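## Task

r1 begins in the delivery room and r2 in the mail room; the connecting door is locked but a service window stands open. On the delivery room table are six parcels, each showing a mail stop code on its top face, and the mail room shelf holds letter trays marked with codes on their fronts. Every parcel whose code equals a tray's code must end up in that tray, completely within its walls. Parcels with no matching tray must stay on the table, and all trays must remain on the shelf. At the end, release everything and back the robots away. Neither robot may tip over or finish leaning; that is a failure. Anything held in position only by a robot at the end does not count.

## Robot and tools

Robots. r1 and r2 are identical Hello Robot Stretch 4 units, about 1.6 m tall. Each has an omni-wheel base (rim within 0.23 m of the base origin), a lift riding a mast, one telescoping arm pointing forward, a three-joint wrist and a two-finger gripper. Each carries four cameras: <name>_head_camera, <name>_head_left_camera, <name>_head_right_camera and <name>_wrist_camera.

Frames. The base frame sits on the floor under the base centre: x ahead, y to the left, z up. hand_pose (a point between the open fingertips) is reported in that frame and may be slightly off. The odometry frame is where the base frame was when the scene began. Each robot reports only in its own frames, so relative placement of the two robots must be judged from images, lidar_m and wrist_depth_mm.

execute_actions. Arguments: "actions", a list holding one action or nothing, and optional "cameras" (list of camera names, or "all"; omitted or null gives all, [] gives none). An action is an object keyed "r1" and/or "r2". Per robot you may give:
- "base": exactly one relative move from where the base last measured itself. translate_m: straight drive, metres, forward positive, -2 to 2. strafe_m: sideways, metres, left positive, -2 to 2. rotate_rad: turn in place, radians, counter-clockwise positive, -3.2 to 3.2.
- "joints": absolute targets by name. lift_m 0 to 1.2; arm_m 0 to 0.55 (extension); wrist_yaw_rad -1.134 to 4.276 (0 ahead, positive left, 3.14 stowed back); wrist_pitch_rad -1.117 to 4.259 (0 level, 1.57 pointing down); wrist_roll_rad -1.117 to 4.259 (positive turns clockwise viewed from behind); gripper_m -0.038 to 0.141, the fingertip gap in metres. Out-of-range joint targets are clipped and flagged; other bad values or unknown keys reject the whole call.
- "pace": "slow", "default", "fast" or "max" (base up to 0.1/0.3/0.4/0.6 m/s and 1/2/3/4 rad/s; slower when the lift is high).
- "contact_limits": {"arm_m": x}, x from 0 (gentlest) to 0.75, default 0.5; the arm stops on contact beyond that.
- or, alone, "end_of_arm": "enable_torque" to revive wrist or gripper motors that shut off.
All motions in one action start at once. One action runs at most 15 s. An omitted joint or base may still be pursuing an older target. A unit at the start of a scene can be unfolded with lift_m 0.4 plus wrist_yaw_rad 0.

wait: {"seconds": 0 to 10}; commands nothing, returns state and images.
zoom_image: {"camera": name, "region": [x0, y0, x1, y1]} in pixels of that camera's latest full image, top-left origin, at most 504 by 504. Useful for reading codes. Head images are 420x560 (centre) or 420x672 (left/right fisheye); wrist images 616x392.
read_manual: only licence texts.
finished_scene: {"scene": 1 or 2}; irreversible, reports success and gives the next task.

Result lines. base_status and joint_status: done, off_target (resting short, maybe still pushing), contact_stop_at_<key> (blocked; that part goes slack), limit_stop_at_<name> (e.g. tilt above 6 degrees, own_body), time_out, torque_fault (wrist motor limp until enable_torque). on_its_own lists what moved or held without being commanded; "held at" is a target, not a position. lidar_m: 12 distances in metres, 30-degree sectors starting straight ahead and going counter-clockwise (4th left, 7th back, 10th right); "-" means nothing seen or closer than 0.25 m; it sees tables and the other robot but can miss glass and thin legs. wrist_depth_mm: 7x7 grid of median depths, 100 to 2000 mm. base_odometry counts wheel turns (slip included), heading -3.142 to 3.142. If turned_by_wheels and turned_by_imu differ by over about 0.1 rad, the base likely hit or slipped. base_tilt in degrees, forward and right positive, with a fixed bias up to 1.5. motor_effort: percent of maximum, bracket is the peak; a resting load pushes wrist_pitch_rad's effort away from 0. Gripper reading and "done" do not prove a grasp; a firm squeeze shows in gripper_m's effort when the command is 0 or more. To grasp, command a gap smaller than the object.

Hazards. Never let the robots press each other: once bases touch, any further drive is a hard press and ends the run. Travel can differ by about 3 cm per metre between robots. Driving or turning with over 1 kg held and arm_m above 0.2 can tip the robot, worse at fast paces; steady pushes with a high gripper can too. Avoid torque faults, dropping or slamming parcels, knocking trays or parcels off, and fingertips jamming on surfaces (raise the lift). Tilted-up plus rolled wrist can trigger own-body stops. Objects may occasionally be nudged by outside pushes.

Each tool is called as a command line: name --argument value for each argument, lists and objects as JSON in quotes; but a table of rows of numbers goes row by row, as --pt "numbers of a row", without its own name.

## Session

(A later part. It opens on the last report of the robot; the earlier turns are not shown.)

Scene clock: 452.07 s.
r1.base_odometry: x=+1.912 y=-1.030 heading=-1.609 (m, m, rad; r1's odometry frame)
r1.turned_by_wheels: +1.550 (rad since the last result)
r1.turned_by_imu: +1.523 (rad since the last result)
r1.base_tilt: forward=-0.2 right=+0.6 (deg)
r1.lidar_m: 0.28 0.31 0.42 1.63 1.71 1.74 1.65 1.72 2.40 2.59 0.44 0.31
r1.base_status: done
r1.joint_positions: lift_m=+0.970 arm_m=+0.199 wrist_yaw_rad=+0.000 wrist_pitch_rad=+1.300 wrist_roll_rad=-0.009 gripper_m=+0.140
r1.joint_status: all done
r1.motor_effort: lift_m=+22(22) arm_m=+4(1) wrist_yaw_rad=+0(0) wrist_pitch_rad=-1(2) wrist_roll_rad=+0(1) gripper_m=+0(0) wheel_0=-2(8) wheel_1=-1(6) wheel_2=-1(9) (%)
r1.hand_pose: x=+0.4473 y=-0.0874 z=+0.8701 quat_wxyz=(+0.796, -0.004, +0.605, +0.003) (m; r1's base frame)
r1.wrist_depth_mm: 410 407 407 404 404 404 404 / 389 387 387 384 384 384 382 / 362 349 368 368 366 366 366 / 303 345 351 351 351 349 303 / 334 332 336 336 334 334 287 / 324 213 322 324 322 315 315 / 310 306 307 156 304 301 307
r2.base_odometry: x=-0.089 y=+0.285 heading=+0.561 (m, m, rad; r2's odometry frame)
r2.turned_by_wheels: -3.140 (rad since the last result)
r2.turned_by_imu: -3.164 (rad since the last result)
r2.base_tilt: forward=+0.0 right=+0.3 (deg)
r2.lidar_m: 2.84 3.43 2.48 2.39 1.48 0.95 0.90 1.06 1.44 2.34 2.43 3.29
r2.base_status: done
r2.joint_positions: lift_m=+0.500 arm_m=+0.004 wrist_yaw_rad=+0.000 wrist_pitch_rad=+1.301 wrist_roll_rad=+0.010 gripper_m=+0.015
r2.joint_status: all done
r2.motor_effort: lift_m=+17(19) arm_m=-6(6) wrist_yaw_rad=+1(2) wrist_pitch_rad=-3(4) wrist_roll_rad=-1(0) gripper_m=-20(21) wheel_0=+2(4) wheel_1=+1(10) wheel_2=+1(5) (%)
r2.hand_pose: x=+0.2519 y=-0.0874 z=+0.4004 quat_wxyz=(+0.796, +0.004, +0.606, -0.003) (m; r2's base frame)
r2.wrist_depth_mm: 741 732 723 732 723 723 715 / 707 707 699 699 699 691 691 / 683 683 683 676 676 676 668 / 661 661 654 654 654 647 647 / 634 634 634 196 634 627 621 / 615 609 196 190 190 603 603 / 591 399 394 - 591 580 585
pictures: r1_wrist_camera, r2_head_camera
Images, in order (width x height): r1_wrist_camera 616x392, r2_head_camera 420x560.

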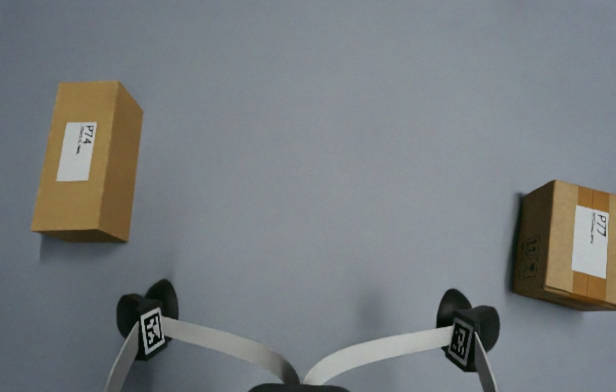

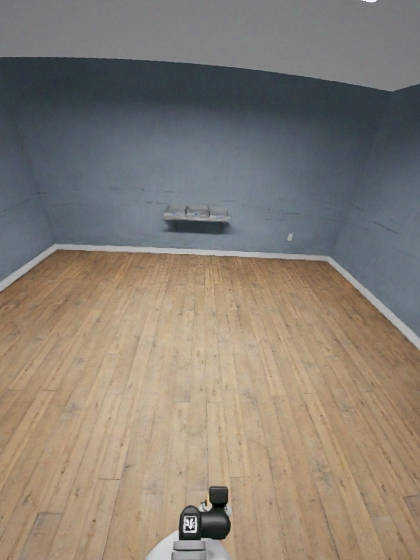

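execute_actions --actions '[{"r1": {"base":{"strafe_m":0.19},"joints":{"arm_m":0.32,"gripper_m":0.11},"pace":"fast"}, "r2":{"base":{"translate_m":1.0},"pace":"max"}}]' --cameras '["r1_wrist_camera"]'

Scene clock: 478.30 s.
r1.base_odometry: x=+2.102 y=-1.038 heading=-1.609 (m, m, rad; r1's odometry frame)
r1.turned_by_wheels: +0.000 (rad since the last result)
r1.turned_by_imu: -0.001 (rad since the last result)
r1.base_tilt: forward=-0.3 right=+0.6 (deg)
r1.lidar_m: 0.27 0.30 0.41 1.44 1.51 1.72 1.65 1.75 2.37 1.18 0.43 0.30
r1.base_status: done
r1.joint_positions: lift_m=+0.970 arm_m=+0.319 wrist_yaw_rad=+0.000 wrist_pitch_rad=+1.301 wrist_roll_rad=-0.009 gripper_m=+0.110
r1.joint_status: all done
r1.motor_effort: lift_m=+22(22) arm_m=+4(4) wrist_yaw_rad=+0(2) wrist_pitch_rad=-1(1) wrist_roll_rad=+0(0) gripper_m=+1(3) wheel_0=-1(13) wheel_1=-2(11) wheel_2=+0(1) (%)
r1.hand_pose: x=+0.5672 y=-0.0874 z=+0.8701 quat_wxyz=(+0.796, -0.004, +0.605, +0.003) (m; r1's base frame)
r1.wrist_depth_mm: 407 407 407 404 366 404 404 / 389 387 387 384 384 384 384 / 368 368 368 366 366 366 366 / 353 351 351 351 349 349 349 / 336 336 336 283 334 334 332 / 324 320 320 272 319 320 320 / 309 306 304 260 303 304 307
r2.base_odometry: x=+0.758 y=+0.817 heading=+0.561 (m, m, rad; r2's odometry frame)
r2.turned_by_wheels: +0.000 (rad since the last result)
r2.turned_by_imu: +0.003 (rad since the last result)
r2.base_tilt: forward=+0.0 right=+0.4 (deg)
r2.lidar_m: 1.84 1.90 2.55 2.40 2.52 2.11 1.99 2.08 2.43 2.32 2.41 2.38
r2.base_status: done
r2.joint_positions: lift_m=+0.500 arm_m=+0.004 wrist_yaw_rad=+0.000 wrist_pitch_rad=+1.301 wrist_roll_rad=+0.010 gripper_m=+0.015
r2.joint_status: not commanded
r2.motor_effort: lift_m=+19(19) arm_m=-5(6) wrist_yaw_rad=+3(2) wrist_pitch_rad=-4(5) wrist_roll_rad=+0(0) gripper_m=-19(20) wheel_0=+0(8) wheel_1=+0(7) wheel_2=+2(13) (%)
r2.hand_pose: x=+0.2518 y=-0.0874 z=+0.4003 quat_wxyz=(+0.796, +0.004, +0.605, -0.003) (m; r2's base frame)
r2.wrist_depth_mm: 732 732 723 723 732 723 723 / 707 707 707 699 691 699 699 / 683 683 676 676 676 668 668 / 654 661 654 654 654 647 647 / 640 634 634 196 627 627 621 / 615 615 196 190 190 603 603 / 603 397 394 - 591 585 585
pictures: r1_wrist_camera
Images, in order (width x height): r1_wrist_camera 616x392.

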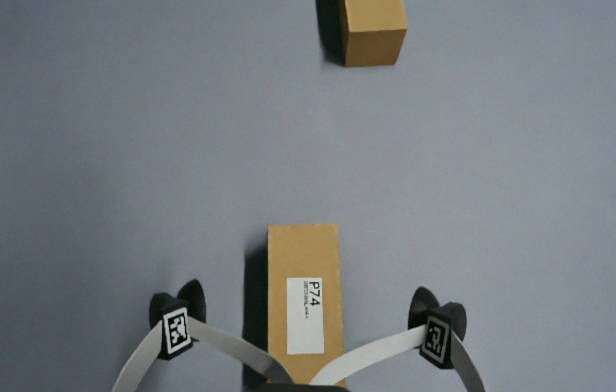

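execute_actions --actions '[{"r1": {"joints":{"arm_m":0.315,"lift_m":0.9}}, "r2":{"base":{"translate_m":0.5},"joints":{"lift_m":0.6},"pace":"max"}}]' --cameras '["r1_wrist_camera"]'

execute_actions --actions '[{"r1": {"joints":{"gripper_m":0.015}}, "r2":{"base":{"translate_m":0.75},"joints":{"lift_m":1.0},"pace":"max"}}]' --cameras '["r1_wrist_camera","r2_head_camera","r2_wrist_camera"]'

Scene clock: 488.83 s.
r1.base_odometry: x=+2.102 y=-1.038 heading=-1.609 (m, m, rad; r1's odometry frame)
r1.turned_by_wheels: +0.000 (rad since the last result)
r1.turned_by_imu: +0.000 (rad since the last result)
r1.base_tilt: forward=-0.3 right=+0.6 (deg)
r1.lidar_m: 0.28 0.30 0.41 1.46 1.51 1.73 1.67 1.73 2.38 1.20 0.45 0.31
r1.base_status: not commanded
r1.joint_positions: lift_m=+0.900 arm_m=+0.316 wrist_yaw_rad=+0.000 wrist_pitch_rad=+1.301 wrist_roll_rad=-0.009 gripper_m=+0.110
r1.joint_status: all done
r1.motor_effort: lift_m=+18(22) arm_m=-4(5) wrist_yaw_rad=+0(0) wrist_pitch_rad=-1(1) wrist_roll_rad=-2(1) gripper_m=-1(1) wheel_0=-1(0) wheel_1=-2(2) wheel_2=+0(0) (%)
r1.hand_pose: x=+0.5637 y=-0.0874 z=+0.8004 quat_wxyz=(+0.796, -0.004, +0.605, +0.003) (m; r1's base frame)
r1.wrist_depth_mm: 324 324 322 320 319 320 319 / 307 307 307 306 304 303 303 / 293 291 291 291 290 290 289 / 278 278 278 223 277 277 277 / 267 266 266 214 265 264 265 / 256 254 251 205 253 254 253 / 246 243 241 197 240 241 243
r2.base_odometry: x=+1.181 y=+1.084 heading=+0.561 (m, m, rad; r2's odometry frame)
r2.turned_by_wheels: +0.000 (rad since the last result)
r2.turned_by_imu: +0.001 (rad since the last result)
r2.base_tilt: forward=+0.0 right=+0.3 (deg)
r2.lidar_m: 1.31 1.39 2.53 2.43 2.50 2.62 2.53 2.60 2.43 2.31 2.39 1.43
r2.base_status: done
r2.joint_positions: lift_m=+0.600 arm_m=+0.004 wrist_yaw_rad=+0.000 wrist_pitch_rad=+1.301 wrist_roll_rad=+0.010 gripper_m=+0.015
r2.joint_status: all done
r2.motor_effort: lift_m=+22(32) arm_m=-5(5) wrist_yaw_rad=+1(1) wrist_pitch_rad=-1(3) wrist_roll_rad=+0(0) gripper_m=-21(21) wheel_0=+0(7) wheel_1=-1(5) wheel_2=+1(15) (%)
r2.hand_pose: x=+0.2518 y=-0.0874 z=+0.5001 quat_wxyz=(+0.796, +0.004, +0.605, -0.003) (m; r2's base frame)
r2.wrist_depth_mm: 866 842 842 842 842 842 831 / 831 809 809 809 809 798 798 / 788 788 778 788 778 778 778 / 768 759 759 759 759 750 741 / 741 741 732 196 723 732 723 / 715 715 196 190 190 699 699 / 691 500 488 - 683 676 676
pictures: r1_wrist_camera
Images, in order (width x height): r1_wrist_camera 616x392.

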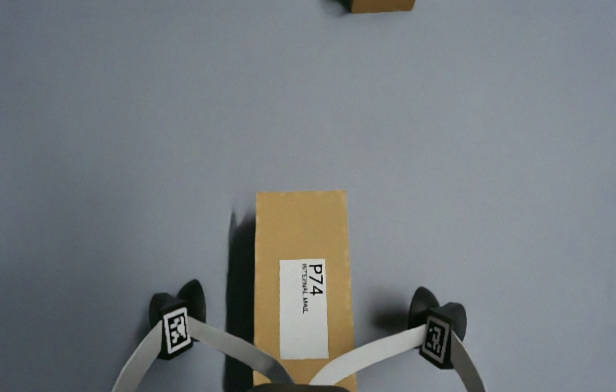

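Scene clock: 491.97 s.
r1.base_odometry: x=+2.102 y=-1.038 heading=-1.609 (m, m, rad; r1's odometry frame)
r1.turned_by_wheels: +0.000 (rad since the last result)
r1.turned_by_imu: +0.000 (rad since the last result)
r1.base_tilt: forward=-0.3 right=+0.6 (deg)
r1.lidar_m: 0.29 0.30 0.43 1.46 1.52 1.75 1.66 1.75 2.41 1.19 0.44 0.31
r1.base_status: not commanded
r1.joint_positions: lift_m=+0.900 arm_m=+0.316 wrist_yaw_rad=+0.000 wrist_pitch_rad=+1.301 wrist_roll_rad=-0.009 gripper_m=+0.016
r1.joint_status: all done
r1.motor_effort: lift_m=+18(18) arm_m=-4(4) wrist_yaw_rad=+0(0) wrist_pitch_rad=+0(1) wrist_roll_rad=+0(1) gripper_m=-22(24) wheel_0=+0(1) wheel_1=-2(3) wheel_2=+0(0) (%)
r1.hand_pose: x=+0.5637 y=-0.0874 z=+0.8004 quat_wxyz=(+0.796, -0.004, +0.605, +0.003) (m; r1's base frame)
r1.wrist_depth_mm: 324 322 320 322 319 319 319 / 307 306 304 304 304 304 301 / 293 291 290 290 290 290 290 / 279 278 278 212 277 277 276 / 267 266 265 203 265 264 264 / 256 255 199 194 252 253 253 / 246 241 190 186 183 242 242
r2.base_odometry: x=+1.816 y=+1.483 heading=+0.561 (m, m, rad; r2's odometry frame)
r2.turned_by_wheels: +0.000 (rad since the last result)
r2.turned_by_imu: +0.002 (rad since the last result)
r2.base_tilt: forward=+0.0 right=+0.4 (deg)
r2.lidar_m: 0.58 0.60 1.47 2.44 2.53 3.41 3.28 3.31 2.42 2.31 1.50 0.63
r2.base_status: done
r2.joint_positions: lift_m=+1.000 arm_m=+0.004 wrist_yaw_rad=+0.000 wrist_pitch_rad=+1.301 wrist_roll_rad=+0.010 gripper_m=+0.015
r2.joint_status: all done
r2.motor_effort: lift_m=+22(27) arm_m=-5(5) wrist_yaw_rad=+0(2) wrist_pitch_rad=-2(3) wrist_roll_rad=+0(0) gripper_m=-20(20) wheel_0=+0(6) wheel_1=+1(2) wheel_2=+2(13) (%)
r2.hand_pose: x=+0.2518 y=-0.0874 z=+0.9000 quat_wxyz=(+0.796, +0.004, +0.605, -0.003) (m; r2's base frame)
r2.wrist_depth_mm: 1205 1205 1229 1229 1229 1229 1229 / 1281 1255 1255 1255 1255 1255 1229 / 1229 1229 1205 1229 1205 1205 1205 / 1182 1182 1182 1182 1182 1160 1160 / 1138 1138 1138 196 1118 1138 1118 / 1098 1098 196 190 190 1078 1078 / 1078 1060 866 - 1060 1042 1042
pictures: r1_wrist_camera, r2_head_camera, r2_wrist_camera
Images, in order (width x height): r1_wrist_camera 616x392, r2_head_camera 420x560, r2_wrist_camera 616x392.

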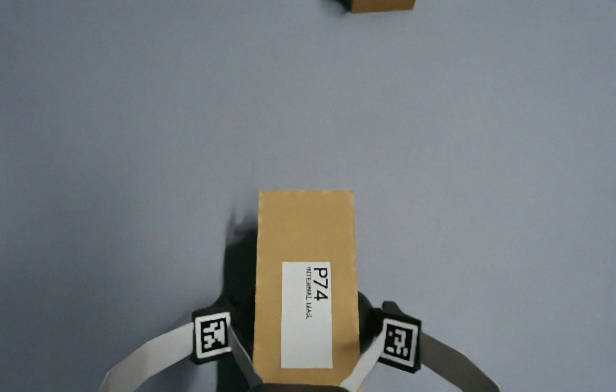

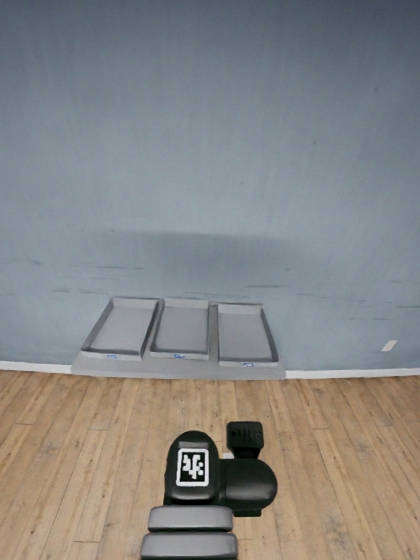

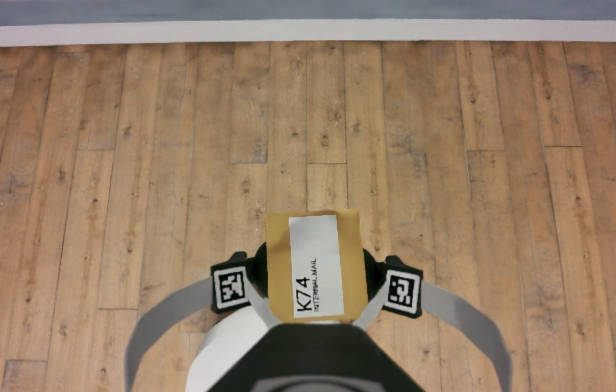

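execute_actions --actions '[{"r1": {"base":{"rotate_rad":-1.6},"joints":{"lift_m":1.05,"arm_m":0.0}}, "r2":{"base":{"strafe_m":-0.13},"joints":{"lift_m":1.05,"arm_m":0.45}}}]' --cameras '["r1_wrist_camera","r2_head_camera","r2_wrist_camera"]'

Scene clock: 516.70 s.
r1.base_odometry: x=+2.102 y=-1.038 heading=+3.074 (m, m, rad; r1's odometry frame)
r1.turned_by_wheels: -1.600 (rad since the last result)
r1.turned_by_imu: -1.573 (rad since the last result)
r1.base_tilt: forward=-0.3 right=+0.6 (deg)
r1.lidar_m: 2.73 0.44 0.31 0.28 0.30 0.47 1.47 1.52 1.76 1.67 1.73 2.32
r1.base_status: done
r1.joint_positions: lift_m=+1.050 arm_m=+0.001 wrist_yaw_rad=+0.000 wrist_pitch_rad=+1.301 wrist_roll_rad=-0.009 gripper_m=+0.016
r1.joint_status: all done
r1.motor_effort: lift_m=+24(26) arm_m=-4(4) wrist_yaw_rad=+1(0) wrist_pitch_rad=-2(2) wrist_roll_rad=+0(0) gripper_m=-24(24) wheel_0=+2(9) wheel_1=+2(7) wheel_2=+1(9) (%)
r1.hand_pose: x=+0.2485 y=-0.0874 z=+0.9499 quat_wxyz=(+0.796, -0.004, +0.606, +0.003) (m; r1's base frame)
r1.wrist_depth_mm: 1397 1397 1430 1397 1430 1397 1430 / 1336 1336 1336 1336 1336 1336 1336 / 1281 1281 1281 1281 1281 1281 1255 / 1229 1229 1229 212 1229 1229 1229 / 1182 1160 1160 203 1160 1160 1160 / 1138 1118 199 194 1118 1098 1118 / 1078 917 190 186 185 1060 1078
r2.base_odometry: x=+1.886 y=+1.373 heading=+0.561 (m, m, rad; r2's odometry frame)
r2.turned_by_wheels: +0.000 (rad since the last result)
r2.turned_by_imu: -0.001 (rad since the last result)
r2.base_tilt: forward=+0.0 right=+0.3 (deg)
r2.lidar_m: 0.57 0.64 0.87 2.58 2.67 3.35 3.29 3.10 2.29 2.18 1.54 0.64
r2.base_status: done
r2.joint_positions: lift_m=+1.050 arm_m=+0.449 wrist_yaw_rad=+0.000 wrist_pitch_rad=+1.301 wrist_roll_rad=+0.010 gripper_m=+0.015
r2.joint_status: all done
r2.motor_effort: lift_m=+25(28) arm_m=+6(3) wrist_yaw_rad=+0(3) wrist_pitch_rad=-2(3) wrist_roll_rad=+0(1) gripper_m=-21(22) wheel_0=-1(13) wheel_1=-1(5) wheel_2=+1(4) (%)
r2.hand_pose: x=+0.6969 y=-0.0874 z=+0.9498 quat_wxyz=(+0.796, +0.004, +0.605, -0.003) (m; r2's base frame)
r2.wrist_depth_mm: 480 477 455 455 445 564 559 / 466 459 455 459 459 723 723 / 449 445 445 442 439 946 1008 / 433 427 427 427 424 1205 1205 / 421 415 413 196 410 1160 1160 / 410 404 196 190 190 404 1138 / 1118 399 399 - 392 394 1098
pictures: r1_wrist_camera, r2_head_camera, r2_wrist_camera
Images, in order (width x height): r1_wrist_camera 616x392, r2_head_camera 420x560, r2_wrist_camera 616x392.

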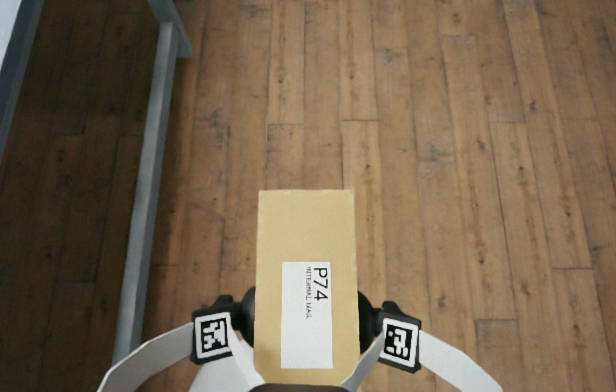

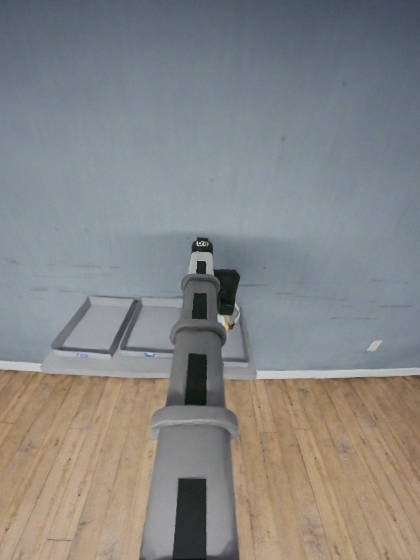

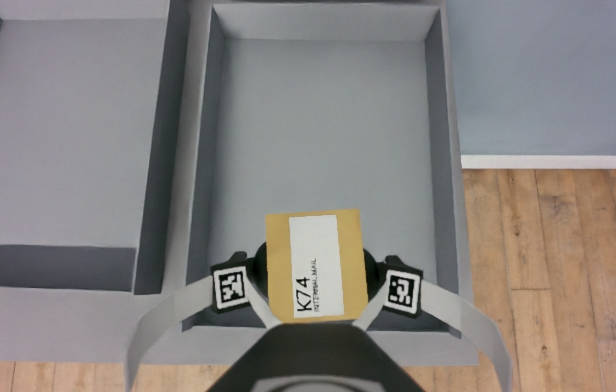

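execute_actions --actions '[{"r1": {"base":{"translate_m":0.35},"joints":{"lift_m":0.65},"pace":"max"}, "r2":{"joints":{"lift_m":0.895,"arm_m":0.545}}}]' --cameras '["r2_wrist_camera"]'

Scene clock: 533.60 s.
r1.base_odometry: x=+1.753 y=-1.014 heading=+3.074 (m, m, rad; r1's odometry frame)
r1.turned_by_wheels: +0.000 (rad since the last result)
r1.turned_by_imu: -0.001 (rad since the last result)
r1.base_tilt: forward=-0.3 right=+0.6 (deg)
r1.lidar_m: 2.45 0.46 0.31 0.29 0.31 0.43 1.79 1.86 1.75 1.65 1.70 2.32
r1.base_status: done
r1.joint_positions: lift_m=+0.650 arm_m=+0.001 wrist_yaw_rad=+0.000 wrist_pitch_rad=+1.301 wrist_roll_rad=-0.009 gripper_m=+0.016
r1.joint_status: all done
r1.motor_effort: lift_m=+20(24) arm_m=-4(4) wrist_yaw_rad=+0(0) wrist_pitch_rad=-2(2) wrist_roll_rad=+4(2) gripper_m=-24(25) wheel_0=+3(6) wheel_1=+1(7) wheel_2=-1(11) (%)
r1.hand_pose: x=+0.2485 y=-0.0874 z=+0.5503 quat_wxyz=(+0.796, -0.004, +0.606, +0.003) (m; r1's base frame)
r1.wrist_depth_mm: 931 946 931 931 931 946 931 / 878 891 904 891 891 878 878 / 707 854 842 842 842 854 842 / 676 820 809 212 798 809 809 / 647 778 778 204 778 778 768 / 732 750 200 194 741 741 732 / 707 517 190 186 185 707 707
r2.base_odometry: x=+1.886 y=+1.373 heading=+0.561 (m, m, rad; r2's odometry frame)
r2.turned_by_wheels: +0.000 (rad since the last result)
r2.turned_by_imu: -0.001 (rad since the last result)
r2.base_tilt: forward=+0.0 right=+0.3 (deg)
r2.lidar_m: 0.57 0.61 0.87 2.58 2.66 3.40 3.31 3.15 2.30 2.16 1.51 0.62
r2.base_status: not commanded
r2.joint_positions: lift_m=+0.895 arm_m=+0.544 wrist_yaw_rad=+0.000 wrist_pitch_rad=+1.301 wrist_roll_rad=+0.010 gripper_m=+0.015
r2.joint_status: all done
r2.motor_effort: lift_m=+17(28) arm_m=+6(14) wrist_yaw_rad=+2(1) wrist_pitch_rad=-2(3) wrist_roll_rad=-1(0) gripper_m=-22(22) wheel_0=-1(1) wheel_1=-1(1) wheel_2=+0(0) (%)
r2.hand_pose: x=+0.7918 y=-0.0874 z=+0.7955 quat_wxyz=(+0.796, +0.004, +0.605, -0.003) (m; r2's base frame)
r2.wrist_depth_mm: 259 273 297 296 294 279 410 / 254 273 290 289 287 283 480 / 248 276 279 279 278 276 676 / 237 258 271 270 268 266 603 / 233 241 262 196 259 256 227 / 228 212 196 190 190 248 224 / 227 227 245 - 245 240 222
pictures: r2_wrist_camera
Images, in order (width x height): r2_wrist_camera 616x392.

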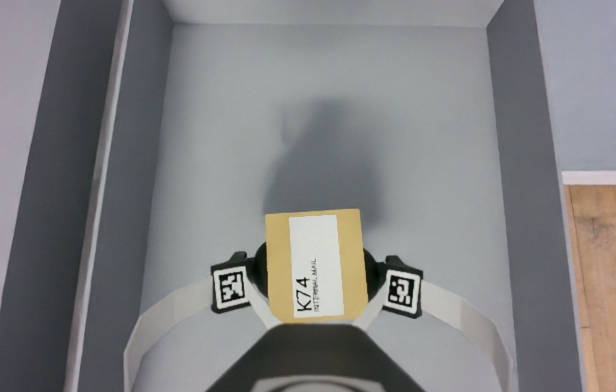

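execute_actions --actions '[{"r1": {"base":{"translate_m":0.5},"joints":{"lift_m":0.4},"pace":"max"}, "r2":{"joints":{"lift_m":0.89,"gripper_m":0.09}}}]' --cameras '["r2_wrist_camera"]'

execute_actions --actions '[{"r1": {"base":{"translate_m":0.6},"pace":"max"}, "r2":{"joints":{"lift_m":1.0}}}]' --cameras '["r2_wrist_camera"]'

Scene clock: 541.63 s.
r1.base_odometry: x=+1.254 y=-0.981 heading=+3.075 (m, m, rad; r1's odometry frame)
r1.turned_by_wheels: +0.000 (rad since the last result)
r1.turned_by_imu: -0.001 (rad since the last result)
r1.base_tilt: forward=-0.3 right=+0.6 (deg)
r1.lidar_m: 1.93 0.47 0.34 0.29 0.32 0.48 1.15 2.39 1.74 1.60 1.67 2.05
r1.base_status: done
r1.joint_positions: lift_m=+0.400 arm_m=+0.001 wrist_yaw_rad=+0.000 wrist_pitch_rad=+1.301 wrist_roll_rad=-0.009 gripper_m=+0.016
r1.joint_status: all done
r1.motor_effort: lift_m=+20(18) arm_m=-4(4) wrist_yaw_rad=+1(2) wrist_pitch_rad=-1(4) wrist_roll_rad=+3(0) gripper_m=-23(21) wheel_0=+1(8) wheel_1=-1(10) wheel_2=+3(15) (%)
r1.hand_pose: x=+0.2485 y=-0.0874 z=+0.3002 quat_wxyz=(+0.796, -0.004, +0.606, +0.003) (m; r1's base frame)
r1.wrist_depth_mm: 640 647 640 634 634 634 634 / 615 609 609 609 609 603 609 / 580 580 580 574 574 574 574 / 554 554 554 212 549 549 549 / 530 530 525 203 525 525 525 / 504 508 199 195 500 508 504 / 484 298 190 186 185 480 484
r2.base_odometry: x=+1.886 y=+1.373 heading=+0.561 (m, m, rad; r2's odometry frame)
r2.turned_by_wheels: +0.000 (rad since the last result)
r2.turned_by_imu: -0.001 (rad since the last result)
r2.base_tilt: forward=+0.0 right=+0.4 (deg)
r2.lidar_m: 0.59 0.61 0.88 2.56 2.66 3.39 3.28 3.11 2.29 2.17 1.52 0.62
r2.base_status: not commanded
r2.joint_positions: lift_m=+0.890 arm_m=+0.544 wrist_yaw_rad=+0.000 wrist_pitch_rad=+1.301 wrist_roll_rad=+0.010 gripper_m=+0.090
r2.joint_status: all done
r2.motor_effort: lift_m=+17(17) arm_m=+6(5) wrist_yaw_rad=+1(1) wrist_pitch_rad=-2(3) wrist_roll_rad=+0(0) gripper_m=-3(22) wheel_0=-1(1) wheel_1=-1(1) wheel_2=+0(1) (%)
r2.hand_pose: x=+0.7918 y=-0.0874 z=+0.7905 quat_wxyz=(+0.796, +0.004, +0.605, -0.003) (m; r2's base frame)
r2.wrist_depth_mm: 258 272 294 291 289 279 399 / 247 273 285 285 283 279 484 / 236 256 274 273 273 270 436 / 232 241 265 264 264 260 229 / 233 241 256 206 255 254 220 / 222 227 245 200 204 243 224 / 217 220 241 - 239 237 211
pictures: r2_wrist_camera
Images, in order (width x height): r2_wrist_camera 616x392.

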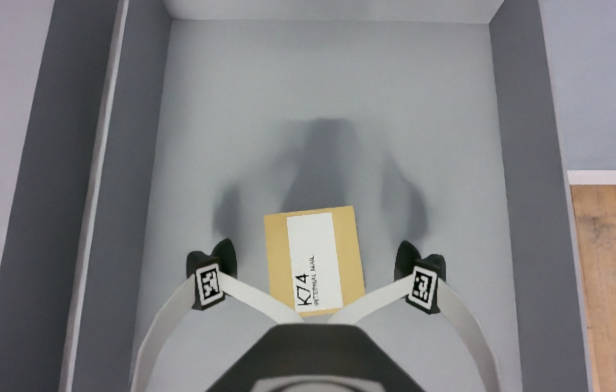

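Scene clock: 544.30 s.
r1.base_odometry: x=+0.655 y=-0.941 heading=+3.075 (m, m, rad; r1's odometry frame)
r1.turned_by_wheels: +0.000 (rad since the last result)
r1.turned_by_imu: -0.001 (rad since the last result)
r1.base_tilt: forward=-0.3 right=+0.6 (deg)
r1.lidar_m: 1.34 1.35 1.88 1.03 0.42 0.49 1.25 2.43 1.68 1.60 1.66 1.41
r1.base_status: done
r1.joint_positions: lift_m=+0.400 arm_m=+0.001 wrist_yaw_rad=+0.000 wrist_pitch_rad=+1.301 wrist_roll_rad=-0.009 gripper_m=+0.016
r1.joint_status: not commanded
r1.motor_effort: lift_m=+20(20) arm_m=-3(4) wrist_yaw_rad=+1(1) wrist_pitch_rad=-2(3) wrist_roll_rad=+0(3) gripper_m=-22(23) wheel_0=+2(8) wheel_1=+0(9) wheel_2=+2(14) (%)
r1.hand_pose: x=+0.2485 y=-0.0874 z=+0.3002 quat_wxyz=(+0.796, -0.004, +0.606, +0.003) (m; r1's base frame)
r1.wrist_depth_mm: 640 640 640 634 634 634 640 / 615 609 609 609 603 603 603 / 585 580 574 574 580 574 574 / 554 554 554 212 549 549 549 / 530 530 530 203 525 525 525 / 508 508 199 194 504 504 504 / 488 300 190 186 184 477 484
r2.base_odometry: x=+1.886 y=+1.373 heading=+0.561 (m, m, rad; r2's odometry frame)
r2.turned_by_wheels: +0.000 (rad since the last result)
r2.turned_by_imu: +0.000 (rad since the last result)
r2.base_tilt: forward=-0.1 right=+0.3 (deg)
r2.lidar_m: 0.57 0.61 0.88 2.59 2.67 3.42 3.31 3.13 2.28 2.18 1.55 0.61
r2.base_status: not commanded
r2.joint_positions: lift_m=+1.000 arm_m=+0.544 wrist_yaw_rad=+0.000 wrist_pitch_rad=+1.301 wrist_roll_rad=+0.010 gripper_m=+0.090
r2.joint_status: all done
r2.motor_effort: lift_m=+25(31) arm_m=+6(6) wrist_yaw_rad=+0(2) wrist_pitch_rad=-3(4) wrist_roll_rad=+0(1) gripper_m=-2(2) wheel_0=-1(1) wheel_1=-1(1) wheel_2=+1(0) (%)
r2.hand_pose: x=+0.7918 y=-0.0874 z=+0.8999 quat_wxyz=(+0.796, +0.004, +0.605, -0.003) (m; r2's base frame)
r2.wrist_depth_mm: 384 387 404 407 407 413 418 / 410 404 397 392 389 488 539 / 394 389 387 392 389 654 750 / 379 375 375 377 377 991 1138 / 368 366 362 317 364 366 1118 / 357 342 338 306 347 345 1078 / 345 298 342 - 342 340 1042
pictures: r2_wrist_camera
Images, in order (width x height): r2_wrist_camera 616x392.

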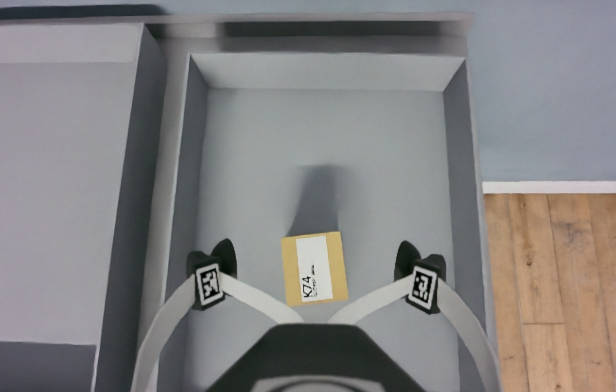

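execute_actions --actions '[{"r1": {"base":{"translate_m":0.72},"pace":"max"}, "r2":{"base":{"translate_m":-0.6},"joints":{"arm_m":0.003},"pace":"max"}}]' --cameras '[]'

execute_actions --actions '[{"r1": {"base":{"strafe_m":0.88},"joints":{"lift_m":1.11},"pace":"max"}, "r2":{"base":{"rotate_rad":3.12},"joints":{"lift_m":0.4},"pace":"max"}}]' --cameras '["r1_head_camera","r2_head_camera"]'

Scene clock: 575.03 s.
r1.base_odometry: x=-0.063 y=-0.893 heading=+3.075 (m, m, rad; r1's odometry frame)
r1.turned_by_wheels: +0.000 (rad since the last result)
r1.turned_by_imu: -0.002 (rad since the last result)
r1.base_tilt: forward=-0.2 right=+0.6 (deg)
r1.lidar_m: 0.63 0.68 0.77 2.17 1.41 1.02 1.35 2.39 1.69 1.61 0.94 0.68
r1.base_status: done
r1.joint_positions: lift_m=+0.400 arm_m=+0.001 wrist_yaw_rad=+0.000 wrist_pitch_rad=+1.301 wrist_roll_rad=-0.009 gripper_m=+0.016
r1.joint_status: not commanded
r1.motor_effort: lift_m=+20(20) arm_m=-4(4) wrist_yaw_rad=+1(2) wrist_pitch_rad=-2(3) wrist_roll_rad=+0(2) gripper_m=-22(23) wheel_0=+2(9) wheel_1=+1(8) wheel_2=+1(14) (%)
r1.hand_pose: x=+0.2484 y=-0.0874 z=+0.3002 quat_wxyz=(+0.796, -0.004, +0.606, +0.003) (m; r1's base frame)
r1.wrist_depth_mm: 580 580 580 580 580 580 580 / 609 609 609 609 603 603 603 / 580 580 580 574 574 580 574 / 554 554 554 212 549 549 549 / 530 530 530 202 530 521 521 / 508 508 199 194 500 504 500 / 488 298 190 186 183 480 480
r2.base_odometry: x=+1.378 y=+1.054 heading=+0.561 (m, m, rad; r2's odometry frame)
r2.turned_by_wheels: +0.000 (rad since the last result)
r2.turned_by_imu: -0.003 (rad since the last result)
r2.base_tilt: forward=+0.0 right=+0.4 (deg)
r2.lidar_m: 1.19 1.25 2.34 2.54 2.66 2.77 2.65 2.75 2.29 2.18 2.28 1.74
r2.base_status: done
r2.joint_positions: lift_m=+1.000 arm_m=+0.004 wrist_yaw_rad=+0.000 wrist_pitch_rad=+1.301 wrist_roll_rad=+0.010 gripper_m=+0.090
r2.joint_status: all done
r2.motor_effort: lift_m=+24(25) arm_m=-5(9) wrist_yaw_rad=+3(0) wrist_pitch_rad=-3(4) wrist_roll_rad=+0(0) gripper_m=+0(3) wheel_0=-2(6) wheel_1=-1(6) wheel_2=-1(10) (%)
r2.hand_pose: x=+0.2517 y=-0.0874 z=+0.8999 quat_wxyz=(+0.796, +0.004, +0.606, -0.003) (m; r2's base frame)
r2.wrist_depth_mm: 1308 1308 1308 1308 1281 1281 1281 / 1281 1281 1255 1281 1255 1229 1229 / 1229 1229 1229 1205 1205 1205 1205 / 1160 1182 1182 1160 1160 1160 1160 / 1138 1138 1138 1118 1118 1118 1118 / 1118 1098 891 878 1078 1078 1078 / 1060 1060 866 - 1060 1060 1060
pictures: none
No camera images: the call's "cameras" was empty. Leave "cameras" out to get every camera's image.

Scene clock: 578.27 s.
r1.base_odometry: x=-0.122 y=-1.771 heading=+3.075 (m, m, rad; r1's odometry frame)
r1.turned_by_wheels: +0.000 (rad since the last result)
r1.turned_by_imu: -0.002 (rad since the last result)
r1.base_tilt: forward=-0.3 right=+0.6 (deg)
r1.lidar_m: 0.50 0.53 0.86 2.21 2.30 3.09 0.96 1.03 2.57 2.49 0.93 0.54
r1.base_status: done
r1.joint_positions: lift_m=+1.110 arm_m=+0.001 wrist_yaw_rad=+0.000 wrist_pitch_rad=+1.301 wrist_roll_rad=-0.009 gripper_m=+0.016
r1.joint_status: all done
r1.motor_effort: lift_m=+23(29) arm_m=-4(4) wrist_yaw_rad=+0(1) wrist_pitch_rad=-2(3) wrist_roll_rad=+0(1) gripper_m=-22(23) wheel_0=+0(14) wheel_1=-2(11) wheel_2=+0(2) (%)
r1.hand_pose: x=+0.2485 y=-0.0874 z=+1.0100 quat_wxyz=(+0.796, -0.004, +0.606, +0.003) (m; r1's base frame)
r1.wrist_depth_mm: 418 415 415 415 415 433 559 / 691 691 691 691 699 699 691 / 904 904 917 917 917 917 917 / 1281 1255 1255 212 1255 1255 1255 / 1229 1229 1229 203 1229 1229 1229 / 1182 1182 200 194 1160 1160 1160 / 1138 1118 190 186 186 1118 1118
r2.base_odometry: x=+1.378 y=+1.053 heading=-2.603 (m, m, rad; r2's odometry frame)
r2.turned_by_wheels: +3.120 (rad since the last result)
r2.turned_by_imu: +3.142 (rad since the last result)
r2.base_tilt: forward=+0.0 right=+0.3 (deg)
r2.lidar_m: 2.53 2.75 2.32 2.18 2.24 1.75 1.19 1.24 2.26 2.55 2.65 2.81
r2.base_status: done
r2.joint_positions: lift_m=+0.400 arm_m=+0.004 wrist_yaw_rad=+0.000 wrist_pitch_rad=+1.301 wrist_roll_rad=+0.010 gripper_m=+0.090
r2.joint_status: all done
r2.motor_effort: lift_m=+18(20) arm_m=-5(5) wrist_yaw_rad=+1(2) wrist_pitch_rad=-2(4) wrist_roll_rad=+0(0) gripper_m=-2(2) wheel_0=-2(7) wheel_1=-1(6) wheel_2=-2(7) (%)
r2.hand_pose: x=+0.2519 y=-0.0874 z=+0.3004 quat_wxyz=(+0.796, +0.004, +0.605, -0.003) (m; r2's base frame)
r2.wrist_depth_mm: 621 615 615 609 615 609 609 / 597 591 591 591 591 585 585 / 574 574 569 564 564 564 564 / 554 554 549 544 544 549 539 / 535 530 535 530 530 525 525 / 517 521 329 512 504 512 508 / 504 303 300 - 500 492 492
pictures: r1_head_camera, r2_head_camera
Images, in order (width x height): r1_head_camera 420x560, r2_head_camera 420x560.

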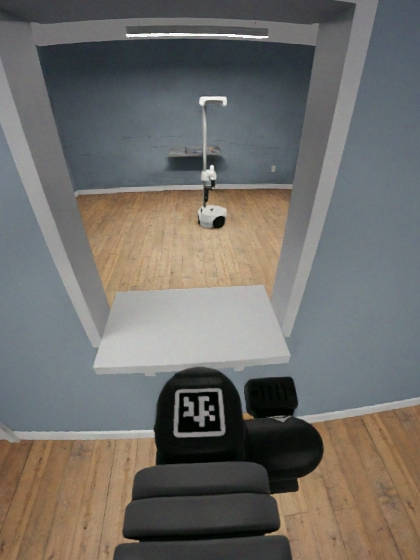

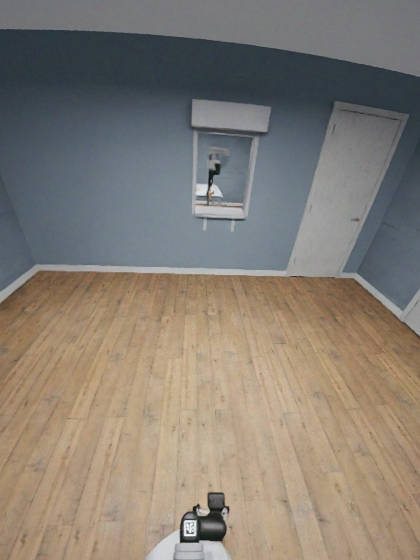

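execute_actions --actions '[{"r1": {"joints":{"arm_m":0.49,"lift_m":1.06}}, "r2":{"base":{"translate_m":1.1},"pace":"max"}}]' --cameras '["r1_wrist_camera"]'

Scene clock: 595.87 s.
r1.base_odometry: x=-0.122 y=-1.771 heading=+3.075 (m, m, rad; r1's odometry frame)
r1.turned_by_wheels: +0.000 (rad since the last result)
r1.turned_by_imu: +0.000 (rad since the last result)
r1.base_tilt: forward=-0.3 right=+0.6 (deg)
r1.lidar_m: 0.50 0.52 0.87 2.19 2.29 3.10 0.96 1.01 2.56 2.49 0.93 0.55
r1.base_status: not commanded
r1.joint_positions: lift_m=+1.060 arm_m=+0.489 wrist_yaw_rad=+0.000 wrist_pitch_rad=+1.301 wrist_roll_rad=-0.009 gripper_m=+0.016
r1.joint_status: all done
r1.motor_effort: lift_m=+18(20) arm_m=+4(5) wrist_yaw_rad=+0(0) wrist_pitch_rad=-2(2) wrist_roll_rad=+2(1) gripper_m=-23(22) wheel_0=+0(0) wheel_1=-2(2) wheel_2=+0(0) (%)
r1.hand_pose: x=+0.7371 y=-0.0874 z=+0.9604 quat_wxyz=(+0.796, -0.004, +0.605, +0.003) (m; r1's base frame)
r1.wrist_depth_mm: 1464 1430 1430 1397 1430 1397 1430 / 1366 1366 1366 1336 1366 1336 1366 / 315 315 315 312 314 312 1281 / 301 301 300 212 300 298 1229 / 287 287 287 203 287 286 285 / 277 276 199 195 272 274 271 / 265 260 190 186 184 260 263
r2.base_odometry: x=+0.434 y=+0.489 heading=-2.602 (m, m, rad; r2's odometry frame)
r2.turned_by_wheels: +0.000 (rad since the last result)
r2.turned_by_imu: +0.003 (rad since the last result)
r2.base_tilt: forward=+0.1 right=+0.4 (deg)
r2.lidar_m: 1.44 1.60 2.12 2.25 2.31 2.91 2.73 2.84 2.66 2.49 2.25 1.52
r2.base_status: done
r2.joint_positions: lift_m=+0.400 arm_m=+0.004 wrist_yaw_rad=+0.000 wrist_pitch_rad=+1.301 wrist_roll_rad=+0.010 gripper_m=+0.090
r2.joint_status: not commanded
r2.motor_effort: lift_m=+18(18) arm_m=-5(5) wrist_yaw_rad=+2(2) wrist_pitch_rad=-3(2) wrist_roll_rad=+0(1) gripper_m=-1(3) wheel_0=+0(7) wheel_1=+0(5) wheel_2=+2(18) (%)
r2.hand_pose: x=+0.2518 y=-0.0874 z=+0.3004 quat_wxyz=(+0.796, +0.004, +0.605, -0.003) (m; r2's base frame)
r2.wrist_depth_mm: 621 615 615 615 609 609 609 / 597 597 591 591 585 585 585 / 574 569 569 569 564 564 564 / 554 554 554 549 544 544 549 / 535 535 535 535 530 530 525 / 521 517 329 512 508 508 508 / 504 304 300 - 496 492 492
pictures: r1_wrist_camera
Images, in order (width x height): r1_wrist_camera 616x392.

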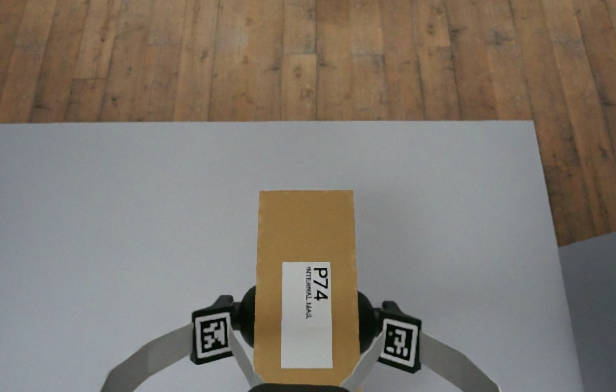

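execute_actions --actions '[{"r1": {"joints":{"lift_m":1.039,"gripper_m":0.11}}, "r2":{"base":{"translate_m":0.5},"joints":{"lift_m":0.8},"pace":"max"}}]' --cameras '["r1_wrist_camera"]'

execute_actions --actions '[{"r1": {"joints":{"lift_m":1.1,"arm_m":0.0},"pace":"fast"}, "r2":{"base":{"translate_m":0.48},"joints":{"lift_m":1.1,"gripper_m":0.11},"pace":"max"}}]' --cameras '["r2_head_camera","r2_wrist_camera"]'

Scene clock: 613.37 s.
r1.base_odometry: x=-0.122 y=-1.771 heading=+3.075 (m, m, rad; r1's odometry frame)
r1.turned_by_wheels: +0.000 (rad since the last result)
r1.turned_by_imu: +0.000 (rad since the last result)
r1.base_tilt: forward=-0.2 right=+0.6 (deg)
r1.lidar_m: 0.49 0.52 0.84 2.20 2.32 3.08 0.95 0.99 2.60 2.50 0.93 0.54
r1.base_status: not commanded
r1.joint_positions: lift_m=+1.039 arm_m=+0.489 wrist_yaw_rad=+0.000 wrist_pitch_rad=+1.301 wrist_roll_rad=-0.009 gripper_m=+0.110
r1.joint_status: all done
r1.motor_effort: lift_m=+18(19) arm_m=+4(4) wrist_yaw_rad=+0(1) wrist_pitch_rad=-1(2) wrist_roll_rad=+0(1) gripper_m=-2(24) wheel_0=+0(0) wheel_1=-2(2) wheel_2=+0(0) (%)
r1.hand_pose: x=+0.7371 y=-0.0874 z=+0.9394 quat_wxyz=(+0.796, -0.004, +0.605, +0.003) (m; r1's base frame)
r1.wrist_depth_mm: 1397 1397 1397 1366 1366 1397 1397 / 1336 1336 1336 1336 1336 1336 1308 / 294 293 291 291 290 290 1255 / 279 279 278 224 277 277 732 / 267 267 266 214 266 265 265 / 256 254 252 206 252 254 254 / 245 243 241 197 240 242 244
r2.base_odometry: x=+0.004 y=+0.232 heading=-2.602 (m, m, rad; r2's odometry frame)
r2.turned_by_wheels: +0.000 (rad since the last result)
r2.turned_by_imu: +0.001 (rad since the last result)
r2.base_tilt: forward=+0.0 right=+0.4 (deg)
r2.lidar_m: 0.94 1.09 1.46 2.26 2.33 3.12 3.29 3.33 2.66 2.46 1.59 1.00
r2.base_status: done
r2.joint_positions: lift_m=+0.800 arm_m=+0.004 wrist_yaw_rad=+0.000 wrist_pitch_rad=+1.301 wrist_roll_rad=+0.010 gripper_m=+0.090
r2.joint_status: all done
r2.motor_effort: lift_m=+23(27) arm_m=-5(5) wrist_yaw_rad=+1(2) wrist_pitch_rad=-1(4) wrist_roll_rad=+0(0) gripper_m=-2(3) wheel_0=+1(6) wheel_1=+1(7) wheel_2=+0(14) (%)
r2.hand_pose: x=+0.2518 y=-0.0874 z=+0.7000 quat_wxyz=(+0.796, +0.004, +0.605, -0.003) (m; r2's base frame)
r2.wrist_depth_mm: 1098 1078 1078 1078 1060 1060 1060 / 1042 1025 1042 1025 1025 1025 1025 / 1008 991 1008 1008 991 991 991 / 976 960 976 960 960 960 946 / 946 931 931 931 931 917 917 / 904 904 691 691 891 891 891 / 878 866 676 - 878 866 878
pictures: r1_wrist_camera
Images, in order (width x height): r1_wrist_camera 616x392.

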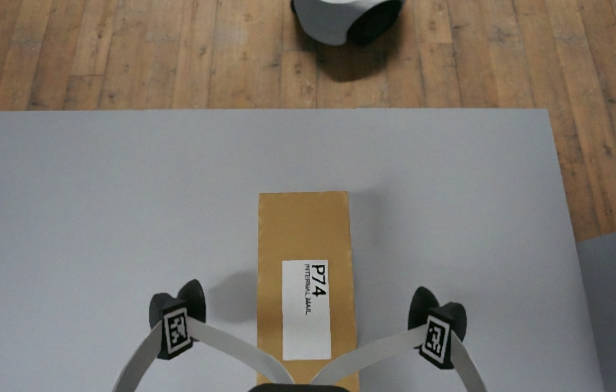

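Scene clock: 616.00 s.
r1.base_odometry: x=-0.122 y=-1.771 heading=+3.075 (m, m, rad; r1's odometry frame)
r1.turned_by_wheels: +0.000 (rad since the last result)
r1.turned_by_imu: +0.000 (rad since the last result)
r1.base_tilt: forward=-0.3 right=+0.6 (deg)
r1.lidar_m: 0.51 0.52 0.88 2.21 2.30 3.09 0.93 1.01 2.61 2.50 0.94 0.55
r1.base_status: not commanded
r1.joint_positions: lift_m=+1.100 arm_m=+0.001 wrist_yaw_rad=+0.000 wrist_pitch_rad=+1.301 wrist_roll_rad=-0.009 gripper_m=+0.110
r1.joint_status: all done
r1.motor_effort: lift_m=+23(28) arm_m=-4(4) wrist_yaw_rad=+1(1) wrist_pitch_rad=-2(2) wrist_roll_rad=-1(0) gripper_m=+0(1) wheel_0=+0(0) wheel_1=-3(2) wheel_2=+0(0) (%)
r1.hand_pose: x=+0.2486 y=-0.0874 z=+1.0000 quat_wxyz=(+0.796, -0.004, +0.606, +0.003) (m; r1's base frame)
r1.wrist_depth_mm: 410 407 410 404 407 415 554 / 691 691 699 691 699 699 691 / 917 904 917 917 917 904 904 / 1255 1255 1255 1255 1255 1281 1255 / 1255 1205 1205 1229 1229 1229 1205 / 1182 1160 1182 1182 1160 1160 1160 / 1138 1118 917 931 1098 1118 1138
r2.base_odometry: x=-0.407 y=-0.015 heading=-2.602 (m, m, rad; r2's odometry frame)
r2.turned_by_wheels: +0.000 (rad since the last result)
r2.turned_by_imu: +0.001 (rad since the last result)
r2.base_tilt: forward=+0.0 right=+0.3 (deg)
r2.lidar_m: 0.46 0.60 0.81 2.03 2.37 3.13 3.78 3.67 2.58 2.47 0.73 0.47
r2.base_status: done
r2.joint_positions: lift_m=+1.100 arm_m=+0.004 wrist_yaw_rad=+0.000 wrist_pitch_rad=+1.301 wrist_roll_rad=+0.010 gripper_m=+0.110
r2.joint_status: all done
r2.motor_effort: lift_m=+24(26) arm_m=-5(5) wrist_yaw_rad=+3(2) wrist_pitch_rad=-3(4) wrist_roll_rad=+0(0) gripper_m=+0(2) wheel_0=+0(7) wheel_1=+0(4) wheel_2=+1(10) (%)
r2.hand_pose: x=+0.2518 y=-0.0874 z=+0.9999 quat_wxyz=(+0.796, +0.004, +0.605, -0.003) (m; r2's base frame)
r2.wrist_depth_mm: 517 500 384 384 384 384 382 / 661 668 676 691 699 699 707 / 917 931 960 960 976 991 991 / 1281 1281 1281 1281 1255 1255 1281 / 1229 1229 1205 1229 1255 1229 1229 / 1182 1205 991 991 1182 1182 1182 / 1160 1160 976 - 1160 1138 1138
pictures: r2_head_camera, r2_wrist_camera
Images, in order (width x height): r2_head_camera 420x560, r2_wrist_camera 616x392.

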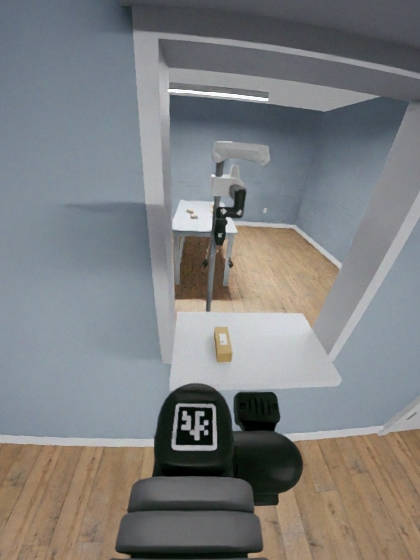

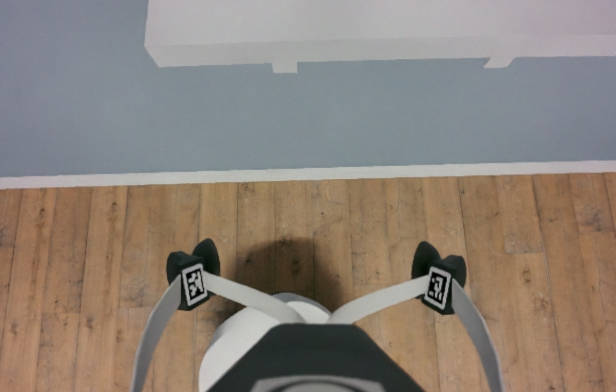

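execute_actions --actions '[{"r1": {"base":{"strafe_m":-0.86},"joints":{"lift_m":0.4},"pace":"max"}, "r2":{"joints":{"arm_m":0.35}}}]' --cameras '["r2_wrist_camera"]'

Scene clock: 628.10 s.
r1.base_odometry: x=-0.065 y=-0.913 heading=+3.075 (m, m, rad; r1's odometry frame)
r1.turned_by_wheels: +0.000 (rad since the last result)
r1.turned_by_imu: +0.002 (rad since the last result)
r1.base_tilt: forward=-0.3 right=+0.6 (deg)
r1.lidar_m: 0.61 0.68 0.78 2.12 1.40 1.01 1.22 2.42 1.70 1.61 0.98 0.68
r1.base_status: done
r1.joint_positions: lift_m=+0.400 arm_m=+0.001 wrist_yaw_rad=+0.000 wrist_pitch_rad=+1.301 wrist_roll_rad=-0.009 gripper_m=+0.110
r1.joint_status: all done
r1.motor_effort: lift_m=+20(20) arm_m=-4(4) wrist_yaw_rad=+2(0) wrist_pitch_rad=-1(2) wrist_roll_rad=-2(0) gripper_m=-1(3) wheel_0=+2(11) wheel_1=+0(9) wheel_2=+0(0) (%)
r1.hand_pose: x=+0.2486 y=-0.0874 z=+0.3003 quat_wxyz=(+0.796, -0.004, +0.605, +0.003) (m; r1's base frame)
r1.wrist_depth_mm: 574 574 580 574 580 574 574 / 615 615 609 609 603 603 603 / 580 580 580 580 580 574 574 / 554 554 554 554 554 549 549 / 530 530 530 530 525 525 525 / 508 500 504 504 500 504 504 / 488 327 298 455 477 480 480
r2.base_odometry: x=-0.407 y=-0.015 heading=-2.602 (m, m, rad; r2's odometry frame)
r2.turned_by_wheels: +0.000 (rad since the last result)
r2.turned_by_imu: -0.001 (rad since the last result)
r2.base_tilt: forward=+0.0 right=+0.4 (deg)
r2.lidar_m: 0.46 0.60 0.78 2.05 2.34 3.15 3.79 3.70 2.59 2.46 0.69 0.49
r2.base_status: not commanded
r2.joint_positions: lift_m=+1.100 arm_m=+0.349 wrist_yaw_rad=+0.000 wrist_pitch_rad=+1.301 wrist_roll_rad=+0.010 gripper_m=+0.110
r2.joint_status: all done
r2.motor_effort: lift_m=+23(24) arm_m=+6(9) wrist_yaw_rad=+2(0) wrist_pitch_rad=-2(4) wrist_roll_rad=+0(0) gripper_m=-2(3) wheel_0=+0(0) wheel_1=+0(0) wheel_2=+1(1) (%)
r2.hand_pose: x=+0.5969 y=-0.0874 z=+1.0000 quat_wxyz=(+0.796, +0.004, +0.605, -0.003) (m; r2's base frame)
r2.wrist_depth_mm: 1205 1182 1397 1430 377 377 377 / 262 375 366 366 364 364 362 / 255 351 353 353 351 351 351 / 254 342 342 289 338 338 336 / 253 330 329 279 327 327 325 / 1182 322 317 270 272 315 317 / 1160 310 312 - 309 306 306
pictures: r2_wrist_camera
Images, in order (width x height): r2_wrist_camera 616x392.

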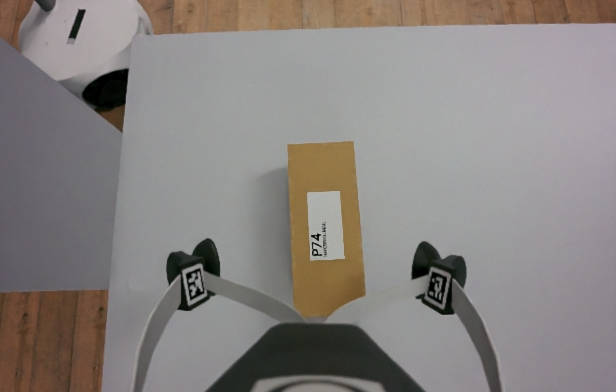

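execute_actions --actions '[{"r1": {"base":{"translate_m":-0.8},"pace":"max"}, "r2":{"joints":{"arm_m":0.38,"lift_m":1.026}}}]' --cameras '["r2_wrist_camera"]'

execute_actions --actions '[{"r1": {"base":{"translate_m":-0.92},"joints":{"lift_m":0.97},"pace":"max"}, "r2":{"joints":{"gripper_m":0.015}}}]' --cameras '["r2_wrist_camera"]'

Scene clock: 650.83 s.
r1.base_odometry: x=+0.734 y=-0.967 heading=+3.075 (m, m, rad; r1's odometry frame)
r1.turned_by_wheels: +0.000 (rad since the last result)
r1.turned_by_imu: +0.002 (rad since the last result)
r1.base_tilt: forward=-0.3 right=+0.6 (deg)
r1.lidar_m: 1.42 1.45 2.01 0.66 0.35 0.43 1.15 2.44 1.71 1.62 1.71 1.51
r1.base_status: done
r1.joint_positions: lift_m=+0.400 arm_m=+0.001 wrist_yaw_rad=+0.000 wrist_pitch_rad=+1.301 wrist_roll_rad=-0.009 gripper_m=+0.110
r1.joint_status: not commanded
r1.motor_effort: lift_m=+19(19) arm_m=-4(4) wrist_yaw_rad=+1(0) wrist_pitch_rad=-2(1) wrist_roll_rad=+1(1) gripper_m=-1(2) wheel_0=-1(11) wheel_1=-1(7) wheel_2=-1(15) (%)
r1.hand_pose: x=+0.2486 y=-0.0874 z=+0.3003 quat_wxyz=(+0.796, -0.004, +0.605, +0.003) (m; r1's base frame)
r1.wrist_depth_mm: 647 640 640 634 634 634 640 / 615 609 603 609 609 603 603 / 580 580 580 574 574 580 574 / 554 554 554 554 549 549 549 / 530 530 530 530 530 525 521 / 508 504 500 508 504 508 504 / 484 327 298 455 477 480 480
r2.base_odometry: x=-0.407 y=-0.015 heading=-2.602 (m, m, rad; r2's odometry frame)
r2.turned_by_wheels: +0.000 (rad since the last result)
r2.turned_by_imu: -0.001 (rad since the last result)
r2.base_tilt: forward=+0.1 right=+0.3 (deg)
r2.lidar_m: 0.45 0.55 0.79 2.04 2.36 3.12 3.81 3.70 2.59 2.47 0.72 0.49
r2.base_status: not commanded
r2.joint_positions: lift_m=+1.026 arm_m=+0.379 wrist_yaw_rad=+0.000 wrist_pitch_rad=+1.301 wrist_roll_rad=+0.010 gripper_m=+0.110
r2.joint_status: all done
r2.motor_effort: lift_m=+17(19) arm_m=+6(2) wrist_yaw_rad=+2(1) wrist_pitch_rad=-2(3) wrist_roll_rad=+0(1) gripper_m=-2(2) wheel_0=+0(0) wheel_1=+0(0) wheel_2=+1(1) (%)
r2.hand_pose: x=+0.6269 y=-0.0874 z=+0.9265 quat_wxyz=(+0.796, +0.004, +0.605, -0.003) (m; r2's base frame)
r2.wrist_depth_mm: 1336 297 297 294 294 293 293 / 1308 287 285 285 283 282 282 / 256 277 274 276 274 272 271 / 256 267 266 212 263 264 263 / 251 257 256 205 253 255 254 / 246 248 246 198 197 245 246 / 244 241 242 - 239 238 238
pictures: r2_wrist_camera
Images, in order (width x height): r2_wrist_camera 616x392.

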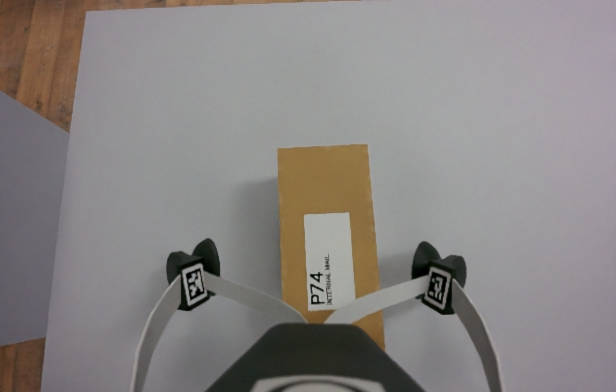

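Scene clock: 654.10 s.
r1.base_odometry: x=+1.652 y=-1.028 heading=+3.075 (m, m, rad; r1's odometry frame)
r1.turned_by_wheels: +0.000 (rad since the last result)
r1.turned_by_imu: +0.002 (rad since the last result)
r1.base_tilt: forward=-0.3 right=+0.6 (deg)
r1.lidar_m: 2.29 0.45 0.31 0.27 0.30 0.43 1.91 2.00 1.75 1.67 1.72 2.35
r1.base_status: done
r1.joint_positions: lift_m=+0.970 arm_m=+0.001 wrist_yaw_rad=+0.000 wrist_pitch_rad=+1.301 wrist_roll_rad=-0.009 gripper_m=+0.110
r1.joint_status: all done
r1.motor_effort: lift_m=+22(22) arm_m=-4(4) wrist_yaw_rad=+1(0) wrist_pitch_rad=-2(0) wrist_roll_rad=+0(0) gripper_m=+0(4) wheel_0=-1(8) wheel_1=-1(9) wheel_2=-2(15) (%)
r1.hand_pose: x=+0.2486 y=-0.0874 z=+0.8701 quat_wxyz=(+0.796, -0.004, +0.605, +0.003) (m; r1's base frame)
r1.wrist_depth_mm: 668 1336 1308 1336 1308 1336 1308 / 1255 1255 1255 1255 1255 1255 1229 / 1205 1160 1205 1205 1205 1205 1182 / 1160 1138 1138 1138 1138 1138 1138 / 1098 1078 1098 1098 1078 1098 1078 / 1060 931 1042 1042 1042 1042 1042 / 1008 866 798 809 991 991 1008
r2.base_odometry: x=-0.407 y=-0.015 heading=-2.602 (m, m, rad; r2's odometry frame)
r2.turned_by_wheels: +0.000 (rad since the last result)
r2.turned_by_imu: +0.000 (rad since the last result)
r2.base_tilt: forward=+0.1 right=+0.4 (deg)
r2.lidar_m: 0.47 0.60 0.81 2.03 2.35 3.12 3.81 3.67 2.58 2.47 0.69 0.49
r2.base_status: not commanded
r2.joint_positions: lift_m=+1.026 arm_m=+0.379 wrist_yaw_rad=+0.000 wrist_pitch_rad=+1.301 wrist_roll_rad=+0.010 gripper_m=+0.015
r2.joint_status: all done
r2.motor_effort: lift_m=+17(17) arm_m=+6(6) wrist_yaw_rad=+2(1) wrist_pitch_rad=-5(3) wrist_roll_rad=+0(0) gripper_m=-22(22) wheel_0=+0(0) wheel_1=+0(0) wheel_2=+1(0) (%)
r2.hand_pose: x=+0.6268 y=-0.0874 z=+0.9265 quat_wxyz=(+0.796, +0.004, +0.606, -0.003) (m; r2's base frame)
r2.wrist_depth_mm: 1336 297 296 294 293 293 291 / 1308 286 285 285 282 281 281 / 257 276 274 274 272 272 272 / 254 266 266 200 263 263 262 / 252 257 257 194 253 254 254 / 247 250 191 188 190 245 246 / 244 240 241 - 240 237 238
pictures: r2_wrist_camera
Images, in order (width x height): r2_wrist_camera 616x392.

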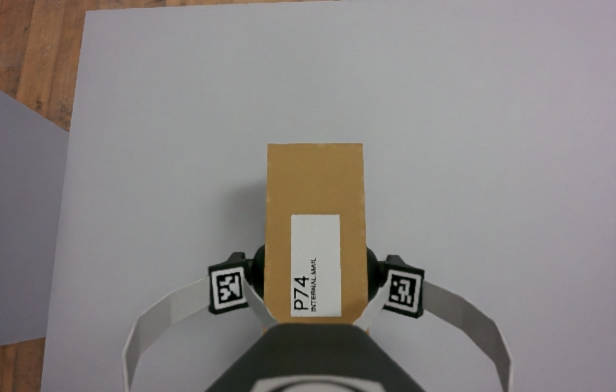

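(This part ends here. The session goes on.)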